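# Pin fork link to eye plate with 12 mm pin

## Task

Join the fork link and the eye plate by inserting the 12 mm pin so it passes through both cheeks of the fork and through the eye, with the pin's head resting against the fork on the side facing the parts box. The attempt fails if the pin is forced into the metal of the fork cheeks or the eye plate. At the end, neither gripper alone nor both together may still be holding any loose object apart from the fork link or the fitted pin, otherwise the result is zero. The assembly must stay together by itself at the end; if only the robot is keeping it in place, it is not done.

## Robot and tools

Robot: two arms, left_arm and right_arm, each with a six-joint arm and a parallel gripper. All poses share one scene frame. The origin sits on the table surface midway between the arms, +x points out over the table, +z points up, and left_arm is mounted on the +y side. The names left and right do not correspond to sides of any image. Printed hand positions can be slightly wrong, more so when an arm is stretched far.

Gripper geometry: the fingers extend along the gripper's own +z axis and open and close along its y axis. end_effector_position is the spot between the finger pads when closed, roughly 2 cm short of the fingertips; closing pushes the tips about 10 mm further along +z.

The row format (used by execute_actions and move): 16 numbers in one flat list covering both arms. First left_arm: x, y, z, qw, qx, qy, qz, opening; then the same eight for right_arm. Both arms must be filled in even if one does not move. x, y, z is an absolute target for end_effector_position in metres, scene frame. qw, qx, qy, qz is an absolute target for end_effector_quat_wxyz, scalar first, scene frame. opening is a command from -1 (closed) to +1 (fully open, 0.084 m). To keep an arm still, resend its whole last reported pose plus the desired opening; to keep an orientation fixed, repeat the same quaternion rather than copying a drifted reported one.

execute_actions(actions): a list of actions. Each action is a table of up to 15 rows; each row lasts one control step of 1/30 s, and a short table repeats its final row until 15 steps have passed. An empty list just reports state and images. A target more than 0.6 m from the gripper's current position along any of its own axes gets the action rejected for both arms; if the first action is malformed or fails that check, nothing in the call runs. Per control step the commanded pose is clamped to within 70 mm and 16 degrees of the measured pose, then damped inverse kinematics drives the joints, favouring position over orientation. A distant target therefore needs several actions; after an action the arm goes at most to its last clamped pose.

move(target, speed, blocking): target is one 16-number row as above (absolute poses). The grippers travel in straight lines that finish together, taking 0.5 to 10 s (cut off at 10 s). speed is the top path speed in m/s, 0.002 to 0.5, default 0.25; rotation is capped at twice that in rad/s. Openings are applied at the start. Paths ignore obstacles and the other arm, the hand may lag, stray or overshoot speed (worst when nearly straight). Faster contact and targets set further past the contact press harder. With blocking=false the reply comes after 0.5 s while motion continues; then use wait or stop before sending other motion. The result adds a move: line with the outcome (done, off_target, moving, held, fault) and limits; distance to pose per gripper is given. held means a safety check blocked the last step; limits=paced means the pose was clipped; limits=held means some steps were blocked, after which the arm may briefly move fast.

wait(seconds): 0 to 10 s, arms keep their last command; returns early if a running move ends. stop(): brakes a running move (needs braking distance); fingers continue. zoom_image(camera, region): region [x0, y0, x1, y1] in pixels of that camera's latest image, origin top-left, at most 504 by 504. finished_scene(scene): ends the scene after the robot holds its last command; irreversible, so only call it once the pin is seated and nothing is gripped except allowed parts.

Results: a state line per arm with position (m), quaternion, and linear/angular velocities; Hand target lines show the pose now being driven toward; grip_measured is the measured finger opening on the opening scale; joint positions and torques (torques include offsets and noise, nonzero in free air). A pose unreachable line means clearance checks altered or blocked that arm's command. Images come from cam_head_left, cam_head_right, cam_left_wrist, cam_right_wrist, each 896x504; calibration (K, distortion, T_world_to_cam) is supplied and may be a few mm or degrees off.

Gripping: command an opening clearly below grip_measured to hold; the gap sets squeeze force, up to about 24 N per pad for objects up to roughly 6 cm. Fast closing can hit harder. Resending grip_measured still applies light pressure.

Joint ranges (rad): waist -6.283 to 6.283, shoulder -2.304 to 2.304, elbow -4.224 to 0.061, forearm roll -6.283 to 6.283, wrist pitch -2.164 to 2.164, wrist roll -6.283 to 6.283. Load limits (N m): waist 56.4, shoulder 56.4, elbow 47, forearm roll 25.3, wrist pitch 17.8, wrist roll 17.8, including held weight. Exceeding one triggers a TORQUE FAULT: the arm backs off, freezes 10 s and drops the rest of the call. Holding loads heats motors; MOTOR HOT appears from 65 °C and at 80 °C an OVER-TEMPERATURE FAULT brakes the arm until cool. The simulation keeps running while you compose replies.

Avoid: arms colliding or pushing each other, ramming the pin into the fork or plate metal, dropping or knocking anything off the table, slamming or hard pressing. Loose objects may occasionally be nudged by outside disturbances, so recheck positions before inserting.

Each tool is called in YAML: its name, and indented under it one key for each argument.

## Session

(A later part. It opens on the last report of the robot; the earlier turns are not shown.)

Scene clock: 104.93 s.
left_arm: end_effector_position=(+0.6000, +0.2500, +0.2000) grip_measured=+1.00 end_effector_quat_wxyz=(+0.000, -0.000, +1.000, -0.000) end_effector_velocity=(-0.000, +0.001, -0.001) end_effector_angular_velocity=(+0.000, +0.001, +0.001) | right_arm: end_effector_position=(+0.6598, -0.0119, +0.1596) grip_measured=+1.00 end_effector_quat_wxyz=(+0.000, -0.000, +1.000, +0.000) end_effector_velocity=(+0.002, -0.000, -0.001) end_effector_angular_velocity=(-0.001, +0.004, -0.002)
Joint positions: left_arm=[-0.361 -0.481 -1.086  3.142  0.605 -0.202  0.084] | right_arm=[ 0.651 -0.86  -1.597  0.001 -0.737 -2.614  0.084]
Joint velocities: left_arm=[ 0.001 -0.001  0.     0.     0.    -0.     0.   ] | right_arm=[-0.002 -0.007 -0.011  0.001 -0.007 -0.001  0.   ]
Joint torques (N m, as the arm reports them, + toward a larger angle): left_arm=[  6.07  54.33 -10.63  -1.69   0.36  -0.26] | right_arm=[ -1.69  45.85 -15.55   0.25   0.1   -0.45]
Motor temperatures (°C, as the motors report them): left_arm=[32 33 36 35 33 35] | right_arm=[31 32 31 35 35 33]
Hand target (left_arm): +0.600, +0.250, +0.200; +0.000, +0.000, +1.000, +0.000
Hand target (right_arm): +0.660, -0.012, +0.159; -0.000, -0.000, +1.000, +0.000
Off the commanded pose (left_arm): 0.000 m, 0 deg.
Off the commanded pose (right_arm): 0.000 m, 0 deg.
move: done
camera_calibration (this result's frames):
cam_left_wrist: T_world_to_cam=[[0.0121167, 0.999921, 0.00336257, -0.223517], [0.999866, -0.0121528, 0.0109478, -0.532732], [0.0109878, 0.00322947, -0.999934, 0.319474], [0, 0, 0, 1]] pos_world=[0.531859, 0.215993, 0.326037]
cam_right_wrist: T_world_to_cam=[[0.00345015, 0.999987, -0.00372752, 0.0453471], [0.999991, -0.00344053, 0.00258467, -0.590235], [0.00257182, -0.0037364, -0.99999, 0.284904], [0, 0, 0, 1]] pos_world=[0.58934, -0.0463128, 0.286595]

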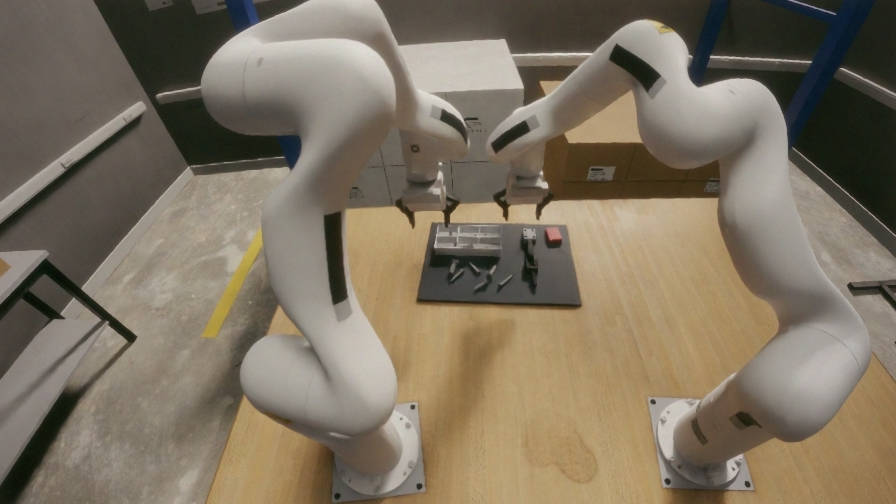

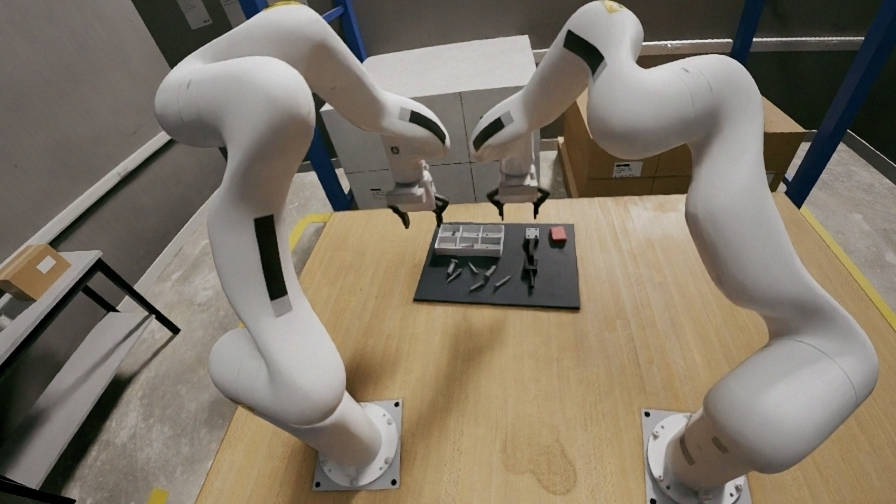

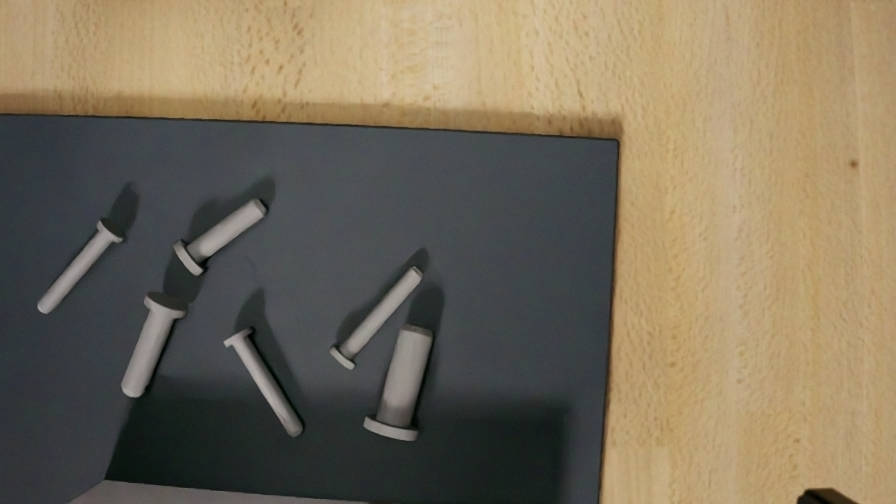

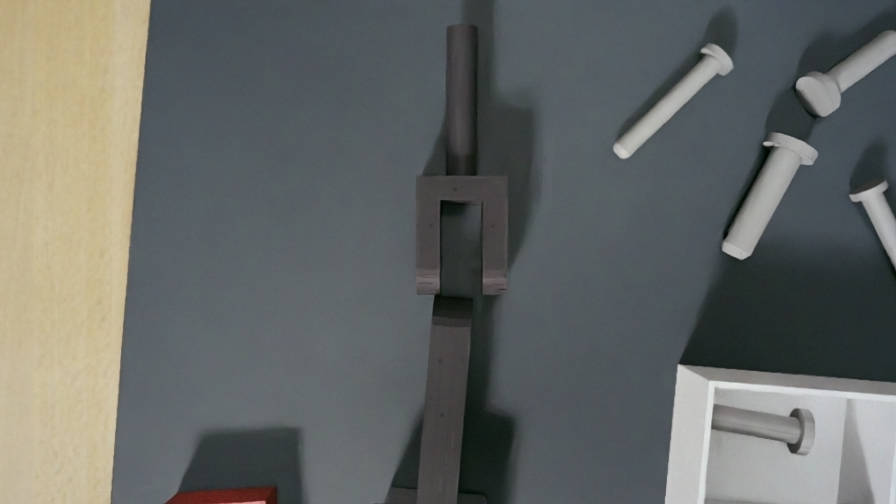

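move:
  target: [0.6,0.25,0.2,0,0,1,0,1,0.52,-0.0433,0.16,0,0,1,0,1]

move:
  target: [0.6,0.25,0.2,0,0,1,0,1,0.52,-0.0433,0.039,0,0,1,0,1]
  speed: 0.15

move:
  target: [0.6,0.25,0.2,0,0,1,0,1,0.52,-0.0433,0.039,0,0,1,0,-1]

move:
  target: [0.66,0.13,0.09,0,0,0.866,-0.5,1,0.514,-0.0404,0.039,0,0.032,0.9995,0,-1]
  speed: 0.15

move:
  target: [0.66,0.13,0.09,0,0,0.866,-0.5,1,0.548,-0.0426,0.039,0,0.032,0.9995,0,-1]
  speed: 0.015

Scene clock: 110.07 s.
left_arm: end_effector_position=(+0.6000, +0.2500, +0.2000) grip_measured=+1.00 end_effector_quat_wxyz=(-0.000, -0.000, +1.000, -0.000) end_effector_velocity=(+0.000, +0.000, +0.000) end_effector_angular_velocity=(+0.001, -0.001, -0.001) | right_arm: end_effector_position=(+0.5203, -0.0434, +0.1604) grip_measured=+1.00 end_effector_quat_wxyz=(+0.000, +0.000, +1.000, -0.000) end_effector_velocity=(-0.001, +0.001, +0.002) end_effector_angular_velocity=(+0.002, -0.004, +0.001)
Joint positions: left_arm=[-0.361 -0.481 -1.086  3.142  0.605 -0.202  0.084] | right_arm=[ 0.729 -0.569 -1.111 -0.001 -0.542 -2.535  0.084]
Joint velocities: left_arm=[ 0.     0.001 -0.     0.002 -0.     0.     0.   ] | right_arm=[ 0.003  0.007  0.006 -0.002  0.004  0.003  0.   ]
Joint torques (N m, as the arm reports them, + toward a larger angle): left_arm=[  5.63  53.74 -10.32  -1.48   0.51  -0.2 ] | right_arm=[  1.85  34.69 -13.57  -0.44   0.56  -0.07]
Motor temperatures (°C, as the motors report them): left_arm=[32 33 36 35 33 35] | right_arm=[31 32 31 35 35 33]
Hand target (left_arm): +0.600, +0.250, +0.200; +0.000, -0.000, +1.000, +0.000
Hand target (right_arm): +0.520, -0.043, +0.161; +0.000, +0.000, +1.000, -0.000
Off the commanded pose (left_arm): 0.000 m, 0 deg.
Off the commanded pose (right_arm): 0.001 m, 0 deg.
move: done
camera_calibration (this result's frames):
cam_left_wrist: T_world_to_cam=[[0.0121167, 0.999921, 0.00336246, -0.223517], [0.999866, -0.0121529, 0.0109475, -0.532732], [0.0109875, 0.00322936, -0.999934, 0.319474], [0, 0, 0, 1]] pos_world=[0.531859, 0.215993, 0.326037]
cam_right_wrist: T_world_to_cam=[[0.00395551, 0.999982, -0.0045683, 0.077152], [0.999989, -0.00394344, 0.0026494, -0.450827], [0.00263134, -0.00457873, -0.999986, 0.285971], [0, 0, 0, 1]] pos_world=[0.449765, -0.077619, 0.287514]

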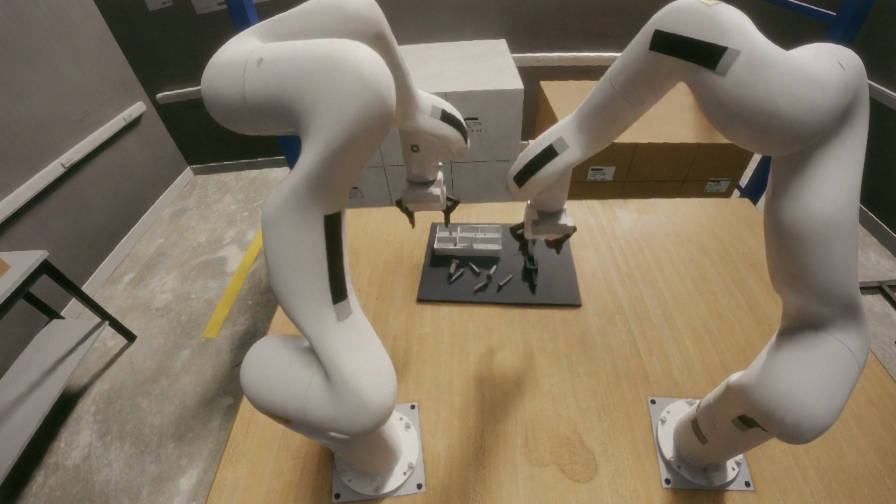

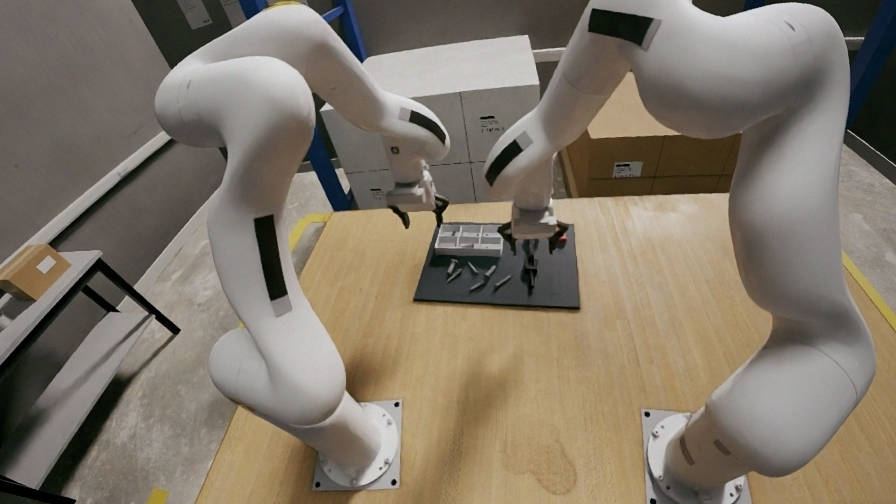

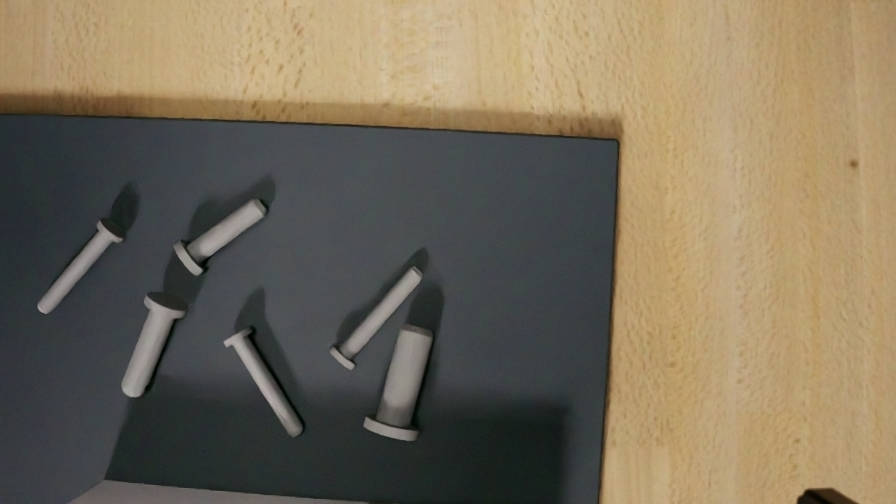

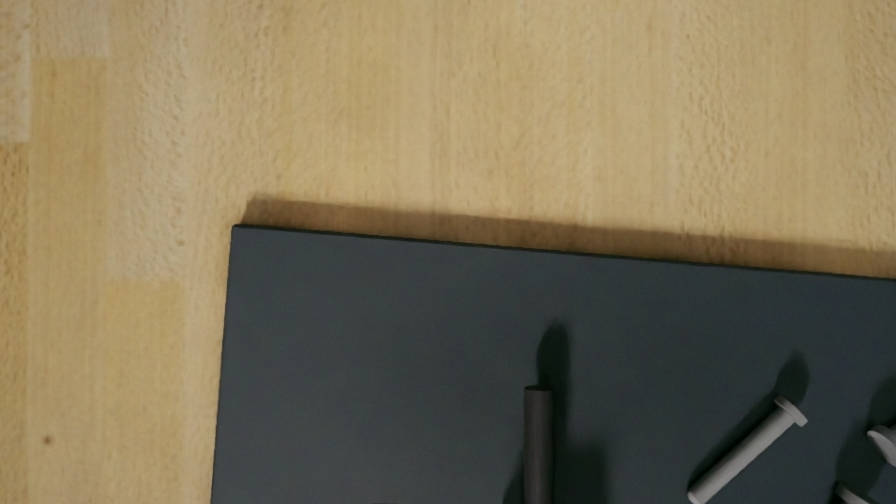

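Scene clock: 111.40 s.
left_arm: end_effector_position=(+0.6000, +0.2500, +0.2000) grip_measured=+1.00 end_effector_quat_wxyz=(+0.000, -0.000, +1.000, -0.000) end_effector_velocity=(+0.000, -0.000, -0.000) end_effector_angular_velocity=(+0.000, -0.000, -0.000) | right_arm: end_effector_position=(+0.5197, -0.0436, +0.0394) grip_measured=+1.00 end_effector_quat_wxyz=(+0.000, +0.000, +1.000, -0.000) end_effector_velocity=(-0.001, -0.000, -0.003) end_effector_angular_velocity=(-0.002, +0.002, +0.001)
Joint positions: left_arm=[-0.361 -0.481 -1.086  3.142  0.605 -0.202  0.084] | right_arm=[ 0.729 -0.792 -1.123 -0.001 -0.331 -2.535  0.084]
Joint velocities: left_arm=[-0.    -0.001  0.     0.    -0.001 -0.     0.   ] | right_arm=[ 0.001 -0.005  0.    -0.     0.002 -0.     0.   ]
Joint torques (N m, as the arm reports them, + toward a larger angle): left_arm=[  6.18  54.49 -10.43  -1.42   0.41  -0.33] | right_arm=[  0.21  35.91 -11.03  -1.47   0.39  -0.28]
Motor temperatures (°C, as the motors report them): left_arm=[32 33 36 35 33 35] | right_arm=[31 32 31 35 35 33]
Hand target (left_arm): +0.600, +0.250, +0.200; +0.000, +0.000, +1.000, -0.000
Hand target (right_arm): +0.520, -0.044, +0.039; +0.000, +0.000, +1.000, -0.000
Off the commanded pose (left_arm): 0.000 m, 0 deg.
Off the commanded pose (right_arm): 0.001 m, 0 deg.
move: done
camera_calibration (this result's frames):
cam_left_wrist: T_world_to_cam=[[0.0121166, 0.999921, 0.00336248, -0.223517], [0.999866, -0.0121528, 0.0109477, -0.532732], [0.0109877, 0.00322938, -0.999934, 0.319474], [0, 0, 0, 1]] pos_world=[0.531858, 0.215993, 0.326037]
cam_right_wrist: T_world_to_cam=[[0.0038431, 0.999984, -0.00423071, 0.0768479], [0.999988, -0.00383019, 0.00305439, -0.449994], [0.00303814, -0.00424239, -0.999986, 0.164773], [0, 0, 0, 1]] pos_world=[0.449193, -0.0778712, 0.166471]

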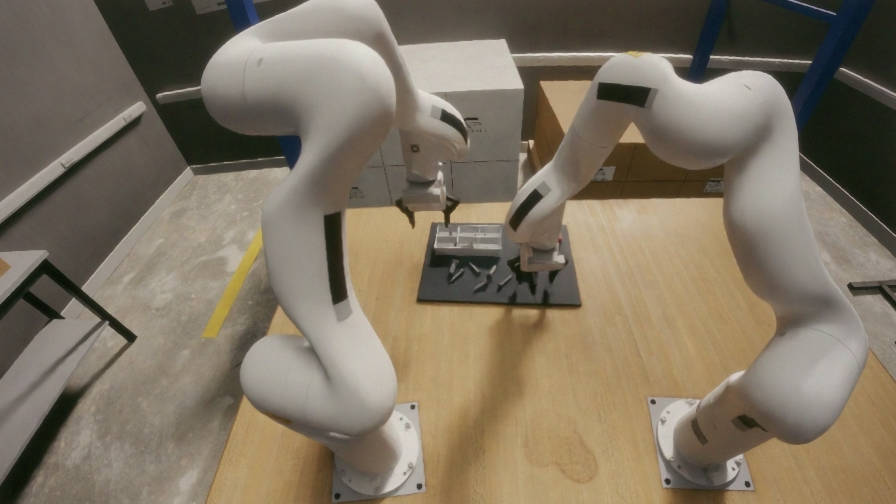

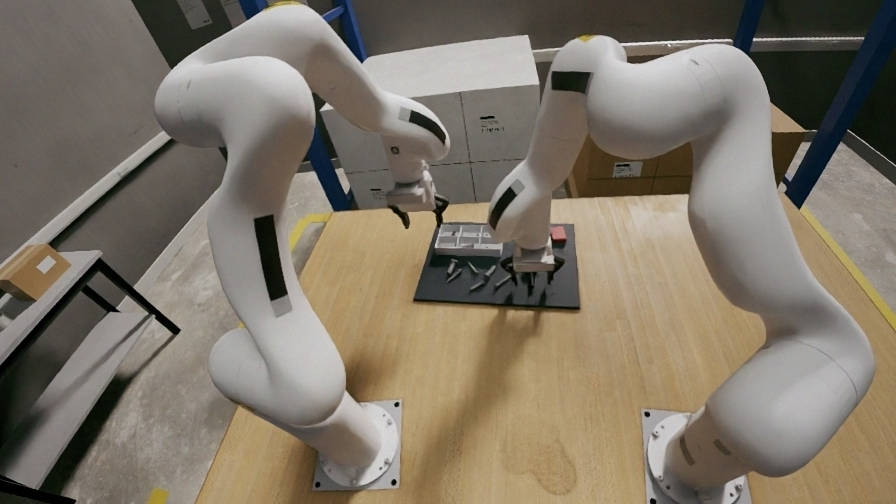

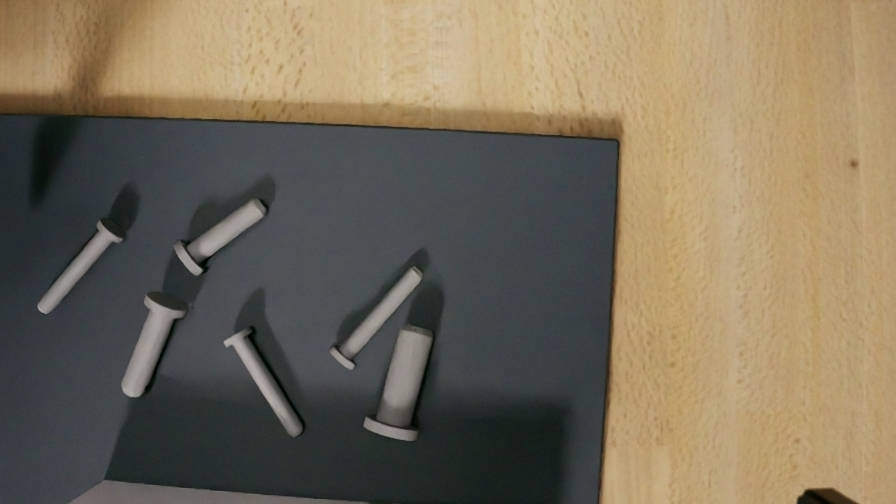

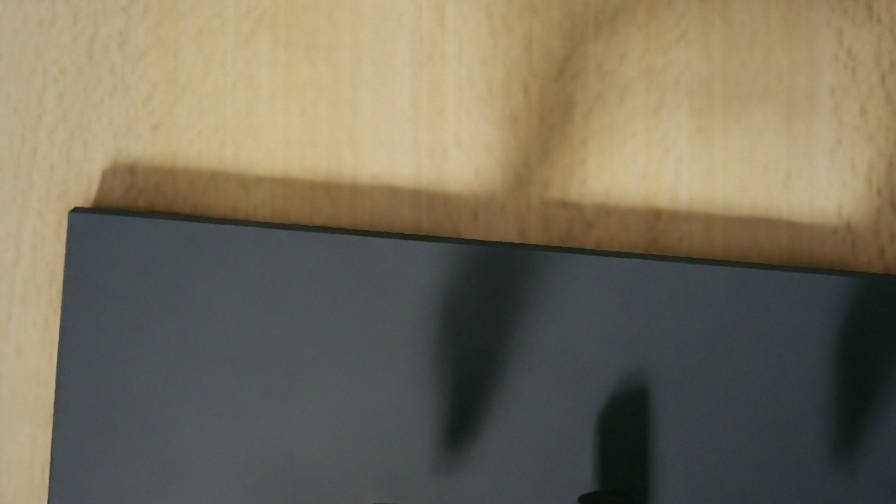

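Scene clock: 112.10 s.
left_arm: end_effector_position=(+0.6000, +0.2500, +0.2000) grip_measured=+1.00 end_effector_quat_wxyz=(+0.000, +0.000, +1.000, +0.000) end_effector_velocity=(-0.000, +0.001, -0.000) end_effector_angular_velocity=(-0.001, +0.001, +0.003) | right_arm: end_effector_position=(+0.5199, -0.0434, +0.0390) grip_measured=-0.74 end_effector_quat_wxyz=(-0.000, +0.000, +1.000, -0.000) end_effector_velocity=(-0.001, -0.000, -0.000) end_effector_angular_velocity=(-0.001, +0.001, +0.001)
Joint positions: left_arm=[-0.361 -0.481 -1.086  3.142  0.605 -0.202  0.084] | right_arm=[ 0.729 -0.793 -1.124  0.    -0.331 -2.536  0.011]
Joint velocities: left_arm=[ 0.002 -0.    -0.    -0.001  0.     0.     0.   ] | right_arm=[ 0.    -0.     0.001 -0.     0.    -0.001  0.   ]
Joint torques (N m, as the arm reports them, + toward a larger angle): left_arm=[  5.97  55.18 -10.47  -1.63   0.34  -0.29] | right_arm=[  0.54  41.55 -11.23  -1.95   0.65  -0.46]
Motor temperatures (°C, as the motors report them): left_arm=[32 33 36 35 33 35] | right_arm=[31 32 31 35 35 33]
Hand target (left_arm): +0.600, +0.250, +0.200; +0.000, -0.000, +1.000, +0.000
Hand target (right_arm): +0.520, -0.043, +0.039; +0.000, +0.000, +1.000, -0.000
Off the commanded pose (left_arm): 0.000 m, 0 deg.
Off the commanded pose (right_arm): 0.000 m, 0 deg.
move: done
camera_calibration (this result's frames):
cam_left_wrist: T_world_to_cam=[[0.0121171, 0.999921, 0.00336258, -0.223517], [0.999866, -0.0121533, 0.0109477, -0.532732], [0.0109877, 0.00322947, -0.999934, 0.319474], [0, 0, 0, 1]] pos_world=[0.531859, 0.215993, 0.326037]
cam_right_wrist: T_world_to_cam=[[0.00372396, 0.999983, -0.00441742, 0.0767061], [0.99999, -0.00371387, 0.00229141, -0.450122], [0.00227497, -0.00442591, -0.999988, 0.164724], [0, 0, 0, 1]] pos_world=[0.449457, -0.0776474, 0.166092]

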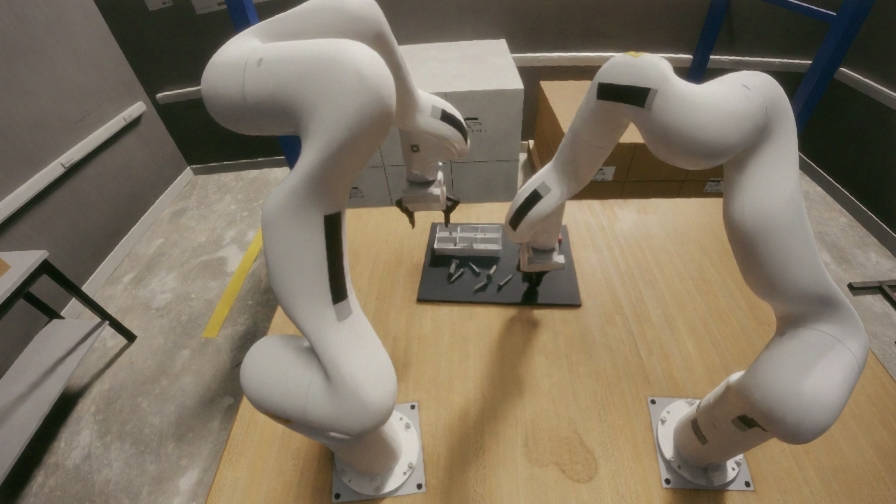

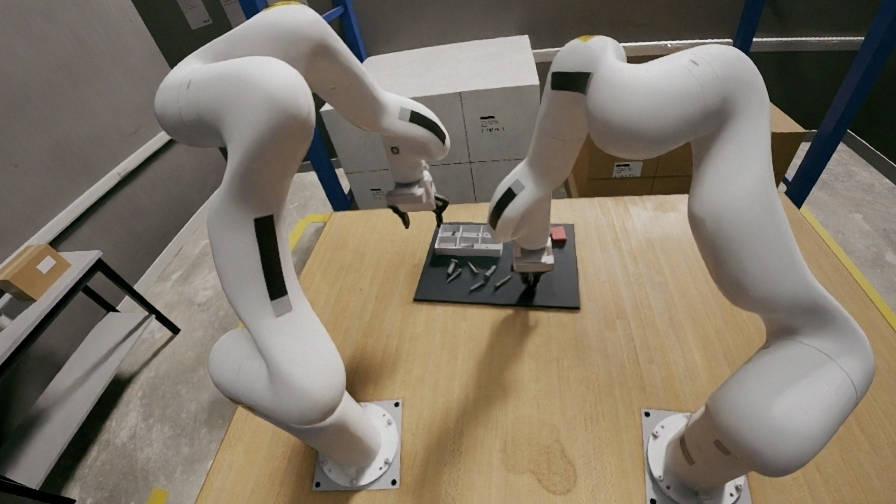

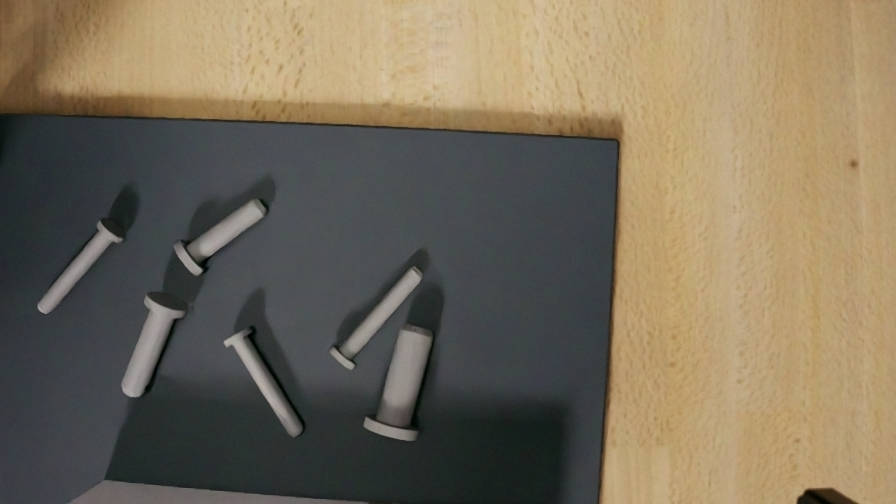

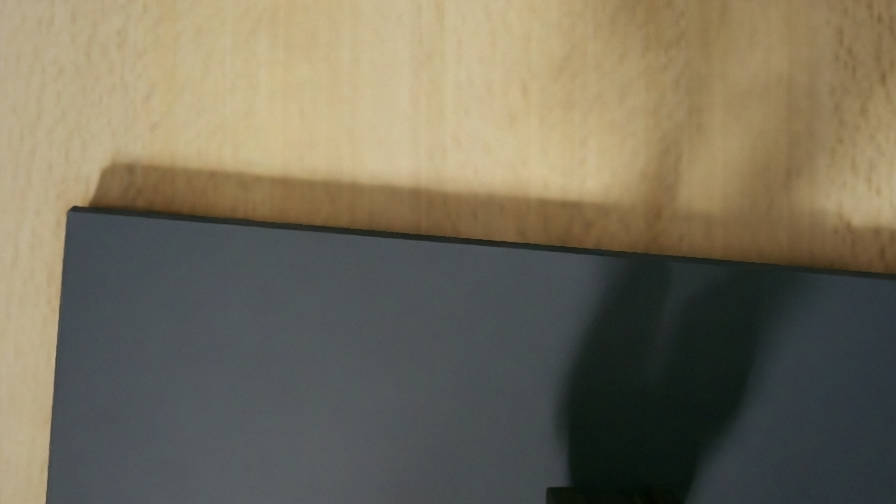

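Scene clock: 116.00 s.
left_arm: end_effector_position=(+0.6615, +0.1303, +0.0917) grip_measured=+1.00 end_effector_quat_wxyz=(-0.001, +0.000, +0.866, -0.500) end_effector_velocity=(+0.000, -0.001, -0.003) end_effector_angular_velocity=(-0.009, +0.002, +0.002) | right_arm: end_effector_position=(+0.5140, -0.0404, +0.0390) grip_measured=-0.74 end_effector_quat_wxyz=(+0.000, +0.032, +0.999, -0.000) end_effector_velocity=(+0.000, +0.000, -0.000) end_effector_angular_velocity=(-0.000, -0.000, -0.001)
Joint positions: left_arm=[-0.188 -0.996 -1.298  1.715  1.065  1.223  0.084] | right_arm=[ 0.74  -0.788 -1.114 -0.    -0.326 -2.461  0.011]
Joint velocities: left_arm=[ 0.001 -0.01  -0.005 -0.006  0.008  0.006  0.   ] | right_arm=[ 0.    -0.    -0.001 -0.     0.     0.001 -0.   ]
Joint torques (N m, as the arm reports them, + toward a larger angle): left_arm=[ 2.33 56.76 -5.18 -0.94 -0.66  0.04] | right_arm=[ -0.81  33.81 -11.29  -0.71   0.27  -0.27]
Motor temperatures (°C, as the motors report them): left_arm=[32 33 36 35 33 35] | right_arm=[31 32 31 35 35 33]
Hand target (left_arm): +0.661, +0.130, +0.090; -0.001, -0.000, +0.866, -0.500
Hand target (right_arm): +0.514, -0.040, +0.039; +0.000, +0.032, +0.999, -0.000
Off the commanded pose (left_arm): 0.002 m, 0 deg.
Off the commanded pose (right_arm): 0.000 m, 0 deg.
move: done
camera_calibration (this result's frames):
cam_left_wrist: T_world_to_cam=[[0.0118119, 0.50289, -0.86427, 0.0403357], [0.999884, 0.00239311, 0.0150579, -0.596787], [0.00964074, -0.864347, -0.502803, 0.279272], [0, 0, 0, 1]] pos_world=[0.593549, 0.222532, 0.184266]
cam_right_wrist: T_world_to_cam=[[0.067609, 0.997703, -0.00422728, 0.0408391], [0.997709, -0.0675984, 0.00259139, -0.445655], [0.00229968, -0.0043928, -0.999988, 0.164744], [0, 0, 0, 1]] pos_world=[0.441494, -0.0701472, 0.16607]

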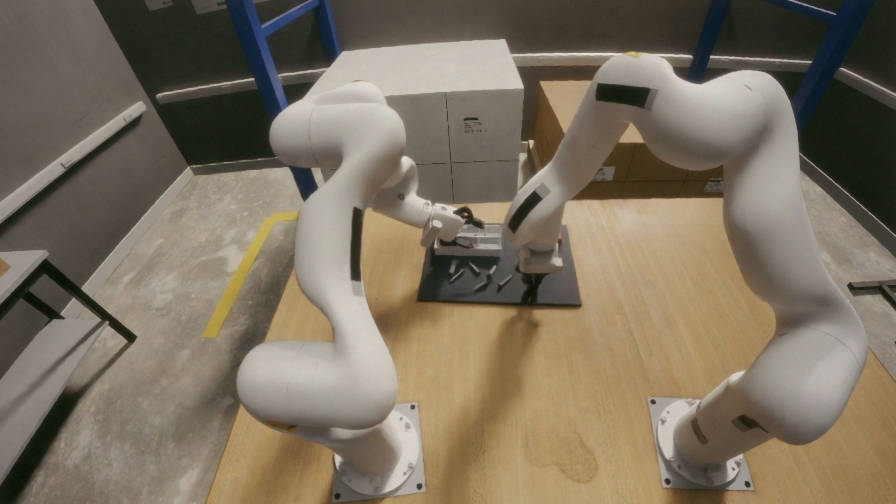

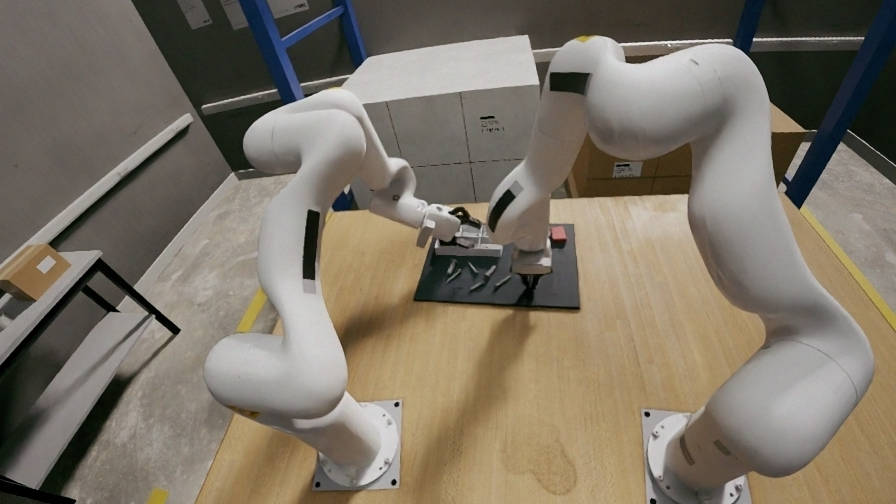

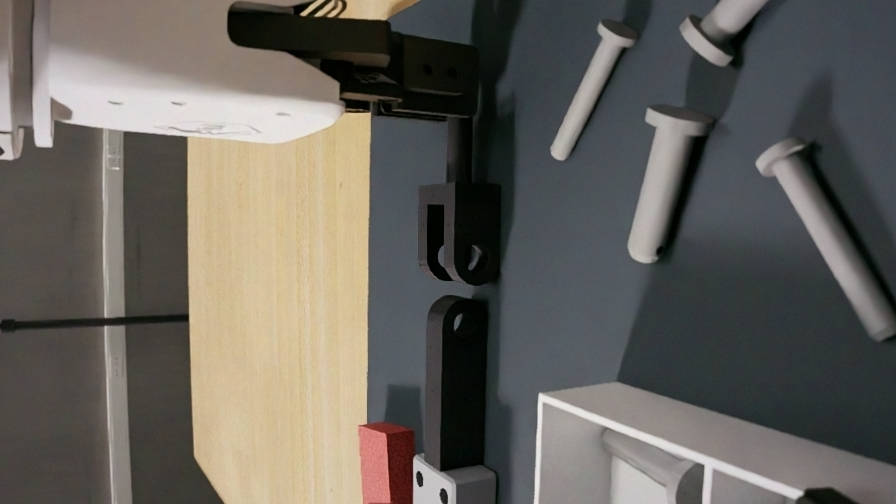

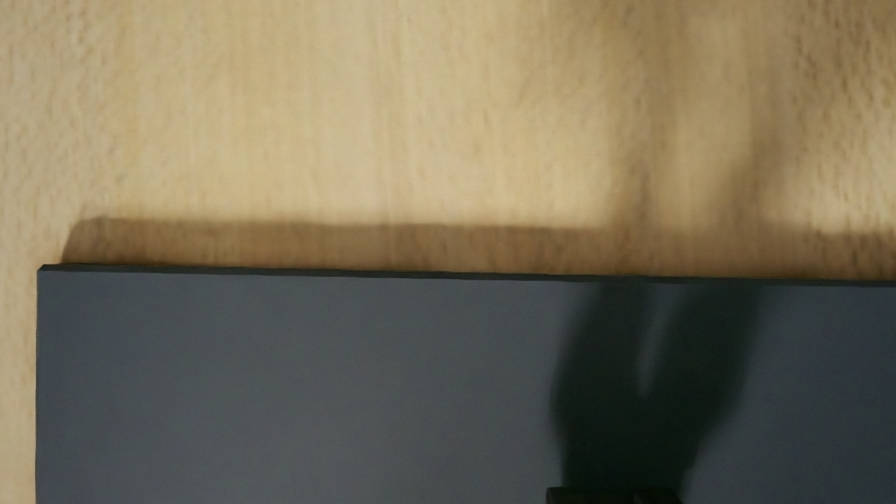

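Scene clock: 118.53 s.
left_arm: end_effector_position=(+0.6602, +0.1300, +0.0904) grip_measured=+1.00 end_effector_quat_wxyz=(+0.000, +0.000, +0.866, -0.500) end_effector_velocity=(+0.000, +0.000, -0.000) end_effector_angular_velocity=(+0.002, -0.001, +0.001) | right_arm: end_effector_position=(+0.5478, -0.0425, +0.0389) grip_measured=-0.74 end_effector_quat_wxyz=(-0.000, +0.032, +0.999, +0.000) end_effector_velocity=(+0.002, -0.002, -0.000) end_effector_angular_velocity=(-0.001, +0.001, -0.003)
Joint positions: left_arm=[-0.189 -0.996 -1.293  1.71   1.064  1.23   0.084] | right_arm=[ 0.703 -0.832 -1.2    0.    -0.369 -2.498  0.011]
Joint velocities: left_arm=[-0.     0.     0.001 -0.001 -0.002  0.001 -0.   ] | right_arm=[-0.005 -0.003 -0.004 -0.    -0.003 -0.002  0.   ]
Joint torques (N m, as the arm reports them, + toward a larger angle): left_arm=[-3.98 39.12 -0.37  0.43 -1.71 -0.07] | right_arm=[  1.95  37.37 -11.9   -1.01   0.57  -0.32]
Motor temperatures (°C, as the motors report them): left_arm=[32 33 36 35 33 35] | right_arm=[31 32 31 35 35 33]
Hand target (left_arm): +0.660, +0.130, +0.090; -0.000, -0.000, +0.866, -0.500
Hand target (right_arm): +0.548, -0.043, +0.039; -0.000, +0.032, +0.999, +0.000
Off the commanded pose (left_arm): 0.000 m, 0 deg.
Off the commanded pose (right_arm): 0.000 m, 0 deg.
move: done
camera_calibration (this result's frames):
cam_left_wrist: T_world_to_cam=[[0.0127053, 0.502763, -0.864331, 0.0388296], [0.999855, 0.00341458, 0.0166836, -0.595734], [0.0113392, -0.864417, -0.502647, 0.277239], [0, 0, 0, 1]] pos_world=[0.59201, 0.222162, 0.182854]
cam_right_wrist: T_world_to_cam=[[0.0676437, 0.997701, -0.00407703, 0.0406416], [0.997707, -0.0676338, 0.00252521, -0.479514], [0.00224366, -0.00423849, -0.999989, 0.164575], [0, 0, 0, 1]] pos_world=[0.475296, -0.072282, 0.16595]

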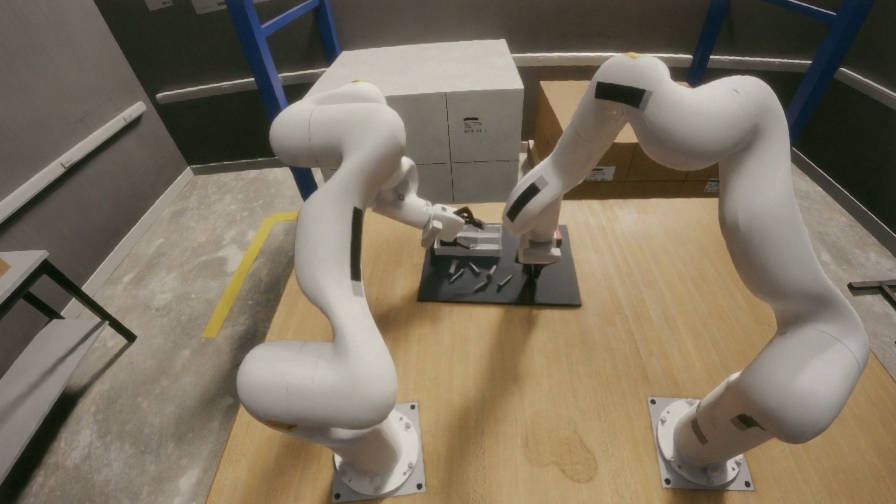

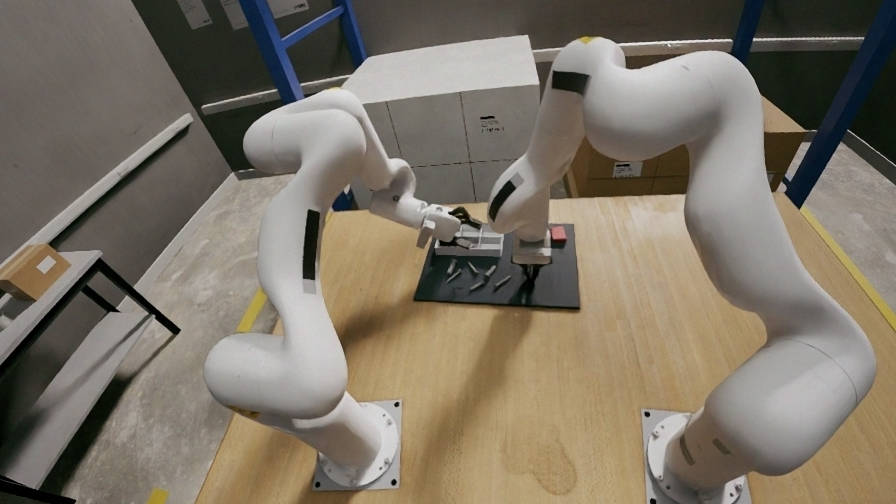

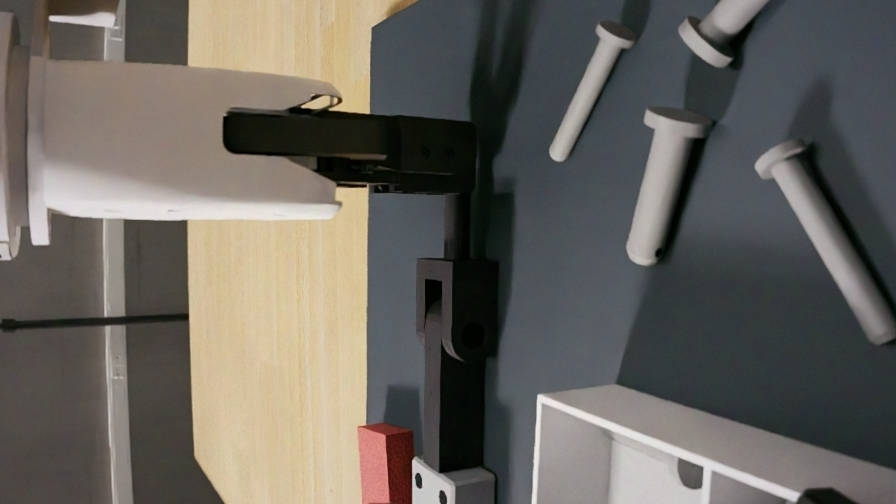

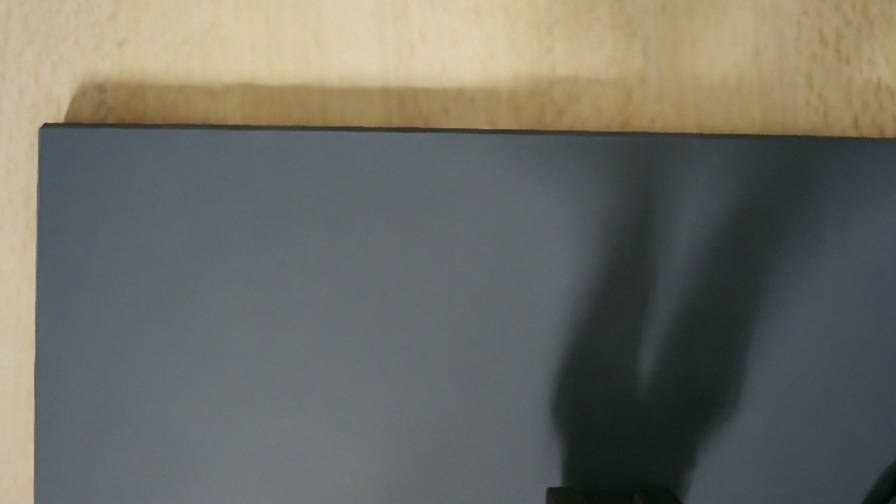

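It went in.

zoom_image:
  camera: "cam_left_wrist"
  region: [380,240,560,400]

Region (380, 240, 560, 400) of cam_left_wrist's 896x504 image, scaled by 2.800, with more detail than that image has.

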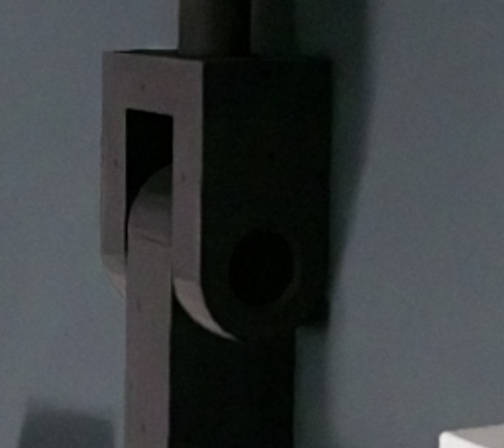

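move:
  target: [0.695,0.12,0.06,0,0,0.766,-0.643,1,0.544,-0.0423,0.039,0,0.032,0.9995,0,-1]
  speed: 0.05

zoom_image:
  camera: "cam_left_wrist"
  region: [300,130,600,380]

Scene clock: 132.87 s.
left_arm: end_effector_position=(+0.6941, +0.1219, +0.1237) grip_measured=+1.00 end_effector_quat_wxyz=(+0.021, +0.022, +0.802, -0.596) end_effector_velocity=(+0.000, -0.001, +0.000) end_effector_angular_velocity=(-0.001, -0.000, +0.000) | right_arm: end_effector_position=(+0.5440, -0.0423, +0.0390) grip_measured=-0.74 end_effector_quat_wxyz=(+0.000, +0.032, +0.999, -0.000) end_effector_velocity=(+0.000, +0.000, +0.000) end_effector_angular_velocity=(+0.000, -0.001, +0.001)
Joint positions: left_arm=[-0.165 -1.084 -1.421  1.657  1.291  1.283  0.084] | right_arm=[ 0.707 -0.826 -1.19  -0.    -0.364 -2.494  0.011]
Joint velocities: left_arm=[-0.001  0.     0.    -0.001  0.001 -0.    -0.   ] | right_arm=[ 0.     0.    -0.001 -0.     0.     0.    -0.   ]
Joint torques (N m, as the arm reports them, + toward a larger angle): left_arm=[ 6.36 72.13 -8.43 -1.75  1.44 -0.3 ] | right_arm=[ 1.02 38.41 -9.95 -0.81  0.12 -0.04]
Motor temperatures (°C, as the motors report them): left_arm=[32 33 36 35 33 35] | right_arm=[31 32 31 35 35 33]
Hand target (left_arm): +0.694, +0.122, +0.124; +0.021, +0.022, +0.802, -0.596
Hand target (right_arm): +0.544, -0.042, +0.039; +0.000, +0.032, +0.999, -0.000
Off the commanded pose (left_arm): 0.064 m, 8 deg.
Off the commanded pose (right_arm): 0.000 m, 0 deg.
TORQUE FAULT: the external load on joint 2 (shoulder) of the left arm reached its load limit, and that arm stopped for 10 seconds. That time counts as 16 of the actions that you can send in this scene. A torque fault stops only its own arm. That arm's remaining commands of this call were not run. Joint 2 (shoulder) of that arm moved back by up to 3 degrees. That arm holds there, with its grip as last carried out, and accepts commands again: back off and push less far. That arm stops again, at the same cost, whenever a joint's load reaches its limit.
move: fault (left_arm)
camera_calibration (this result's frames):
cam_left_wrist: T_world_to_cam=[[0.0731915, 0.290666, -0.954021, 0.0661965], [0.997135, -0.00299339, 0.0755871, -0.634726], [0.0191149, -0.95682, -0.290052, 0.266165], [0, 0, 0, 1]] pos_world=[0.622975, 0.233531, 0.188332]
cam_right_wrist: T_world_to_cam=[[0.0676611, 0.997699, -0.00421959, 0.0406685], [0.997706, -0.0676506, 0.00258688, -0.475702], [0.00229547, -0.00438494, -0.999988, 0.164669], [0, 0, 0, 1]] pos_world=[0.471481, -0.0720345, 0.16607]

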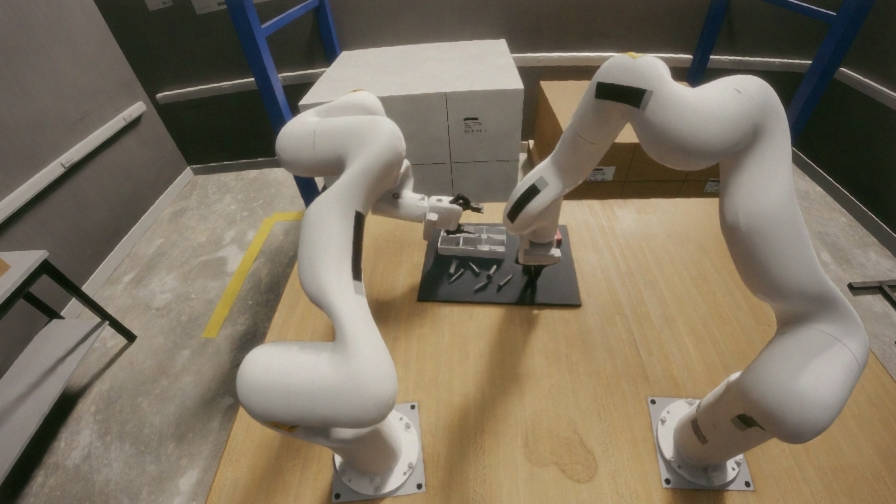

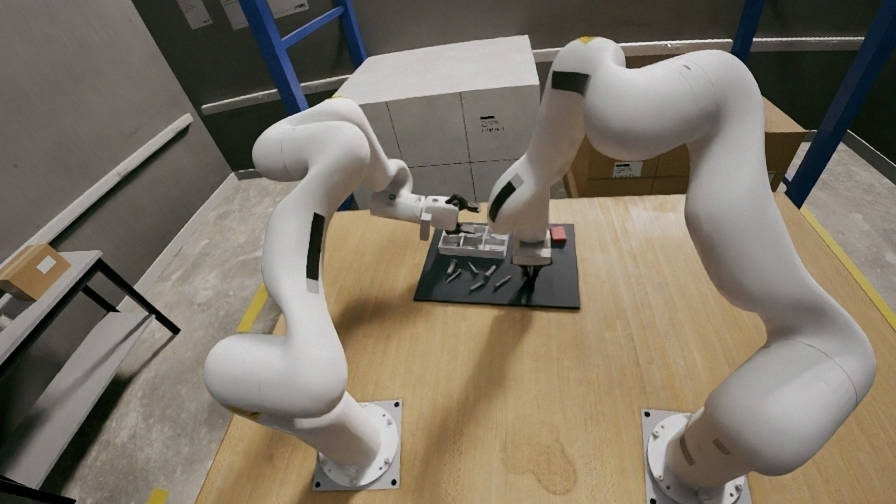

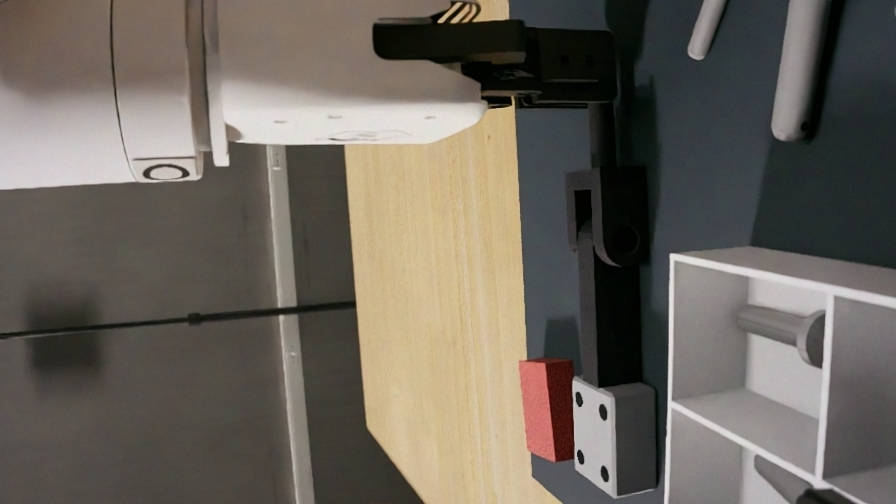

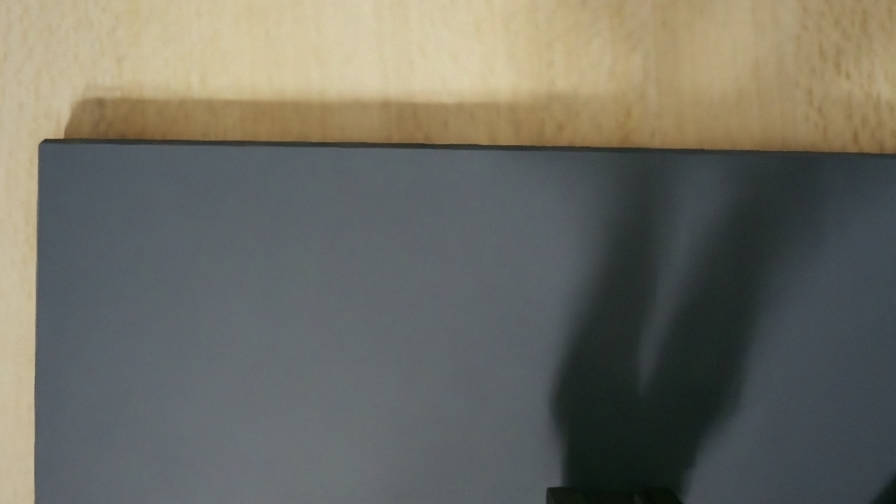

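Region (300, 130, 600, 380) of cam_left_wrist's 896x504 image, scaled by 1.680, with more detail than that image has.

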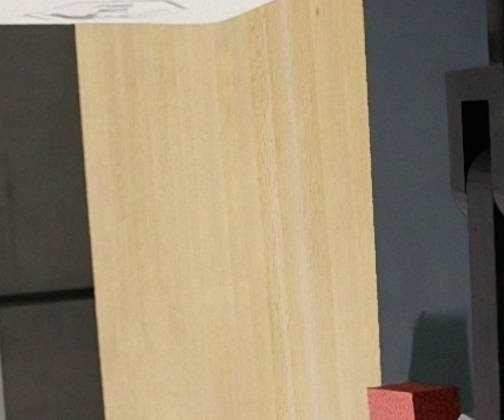

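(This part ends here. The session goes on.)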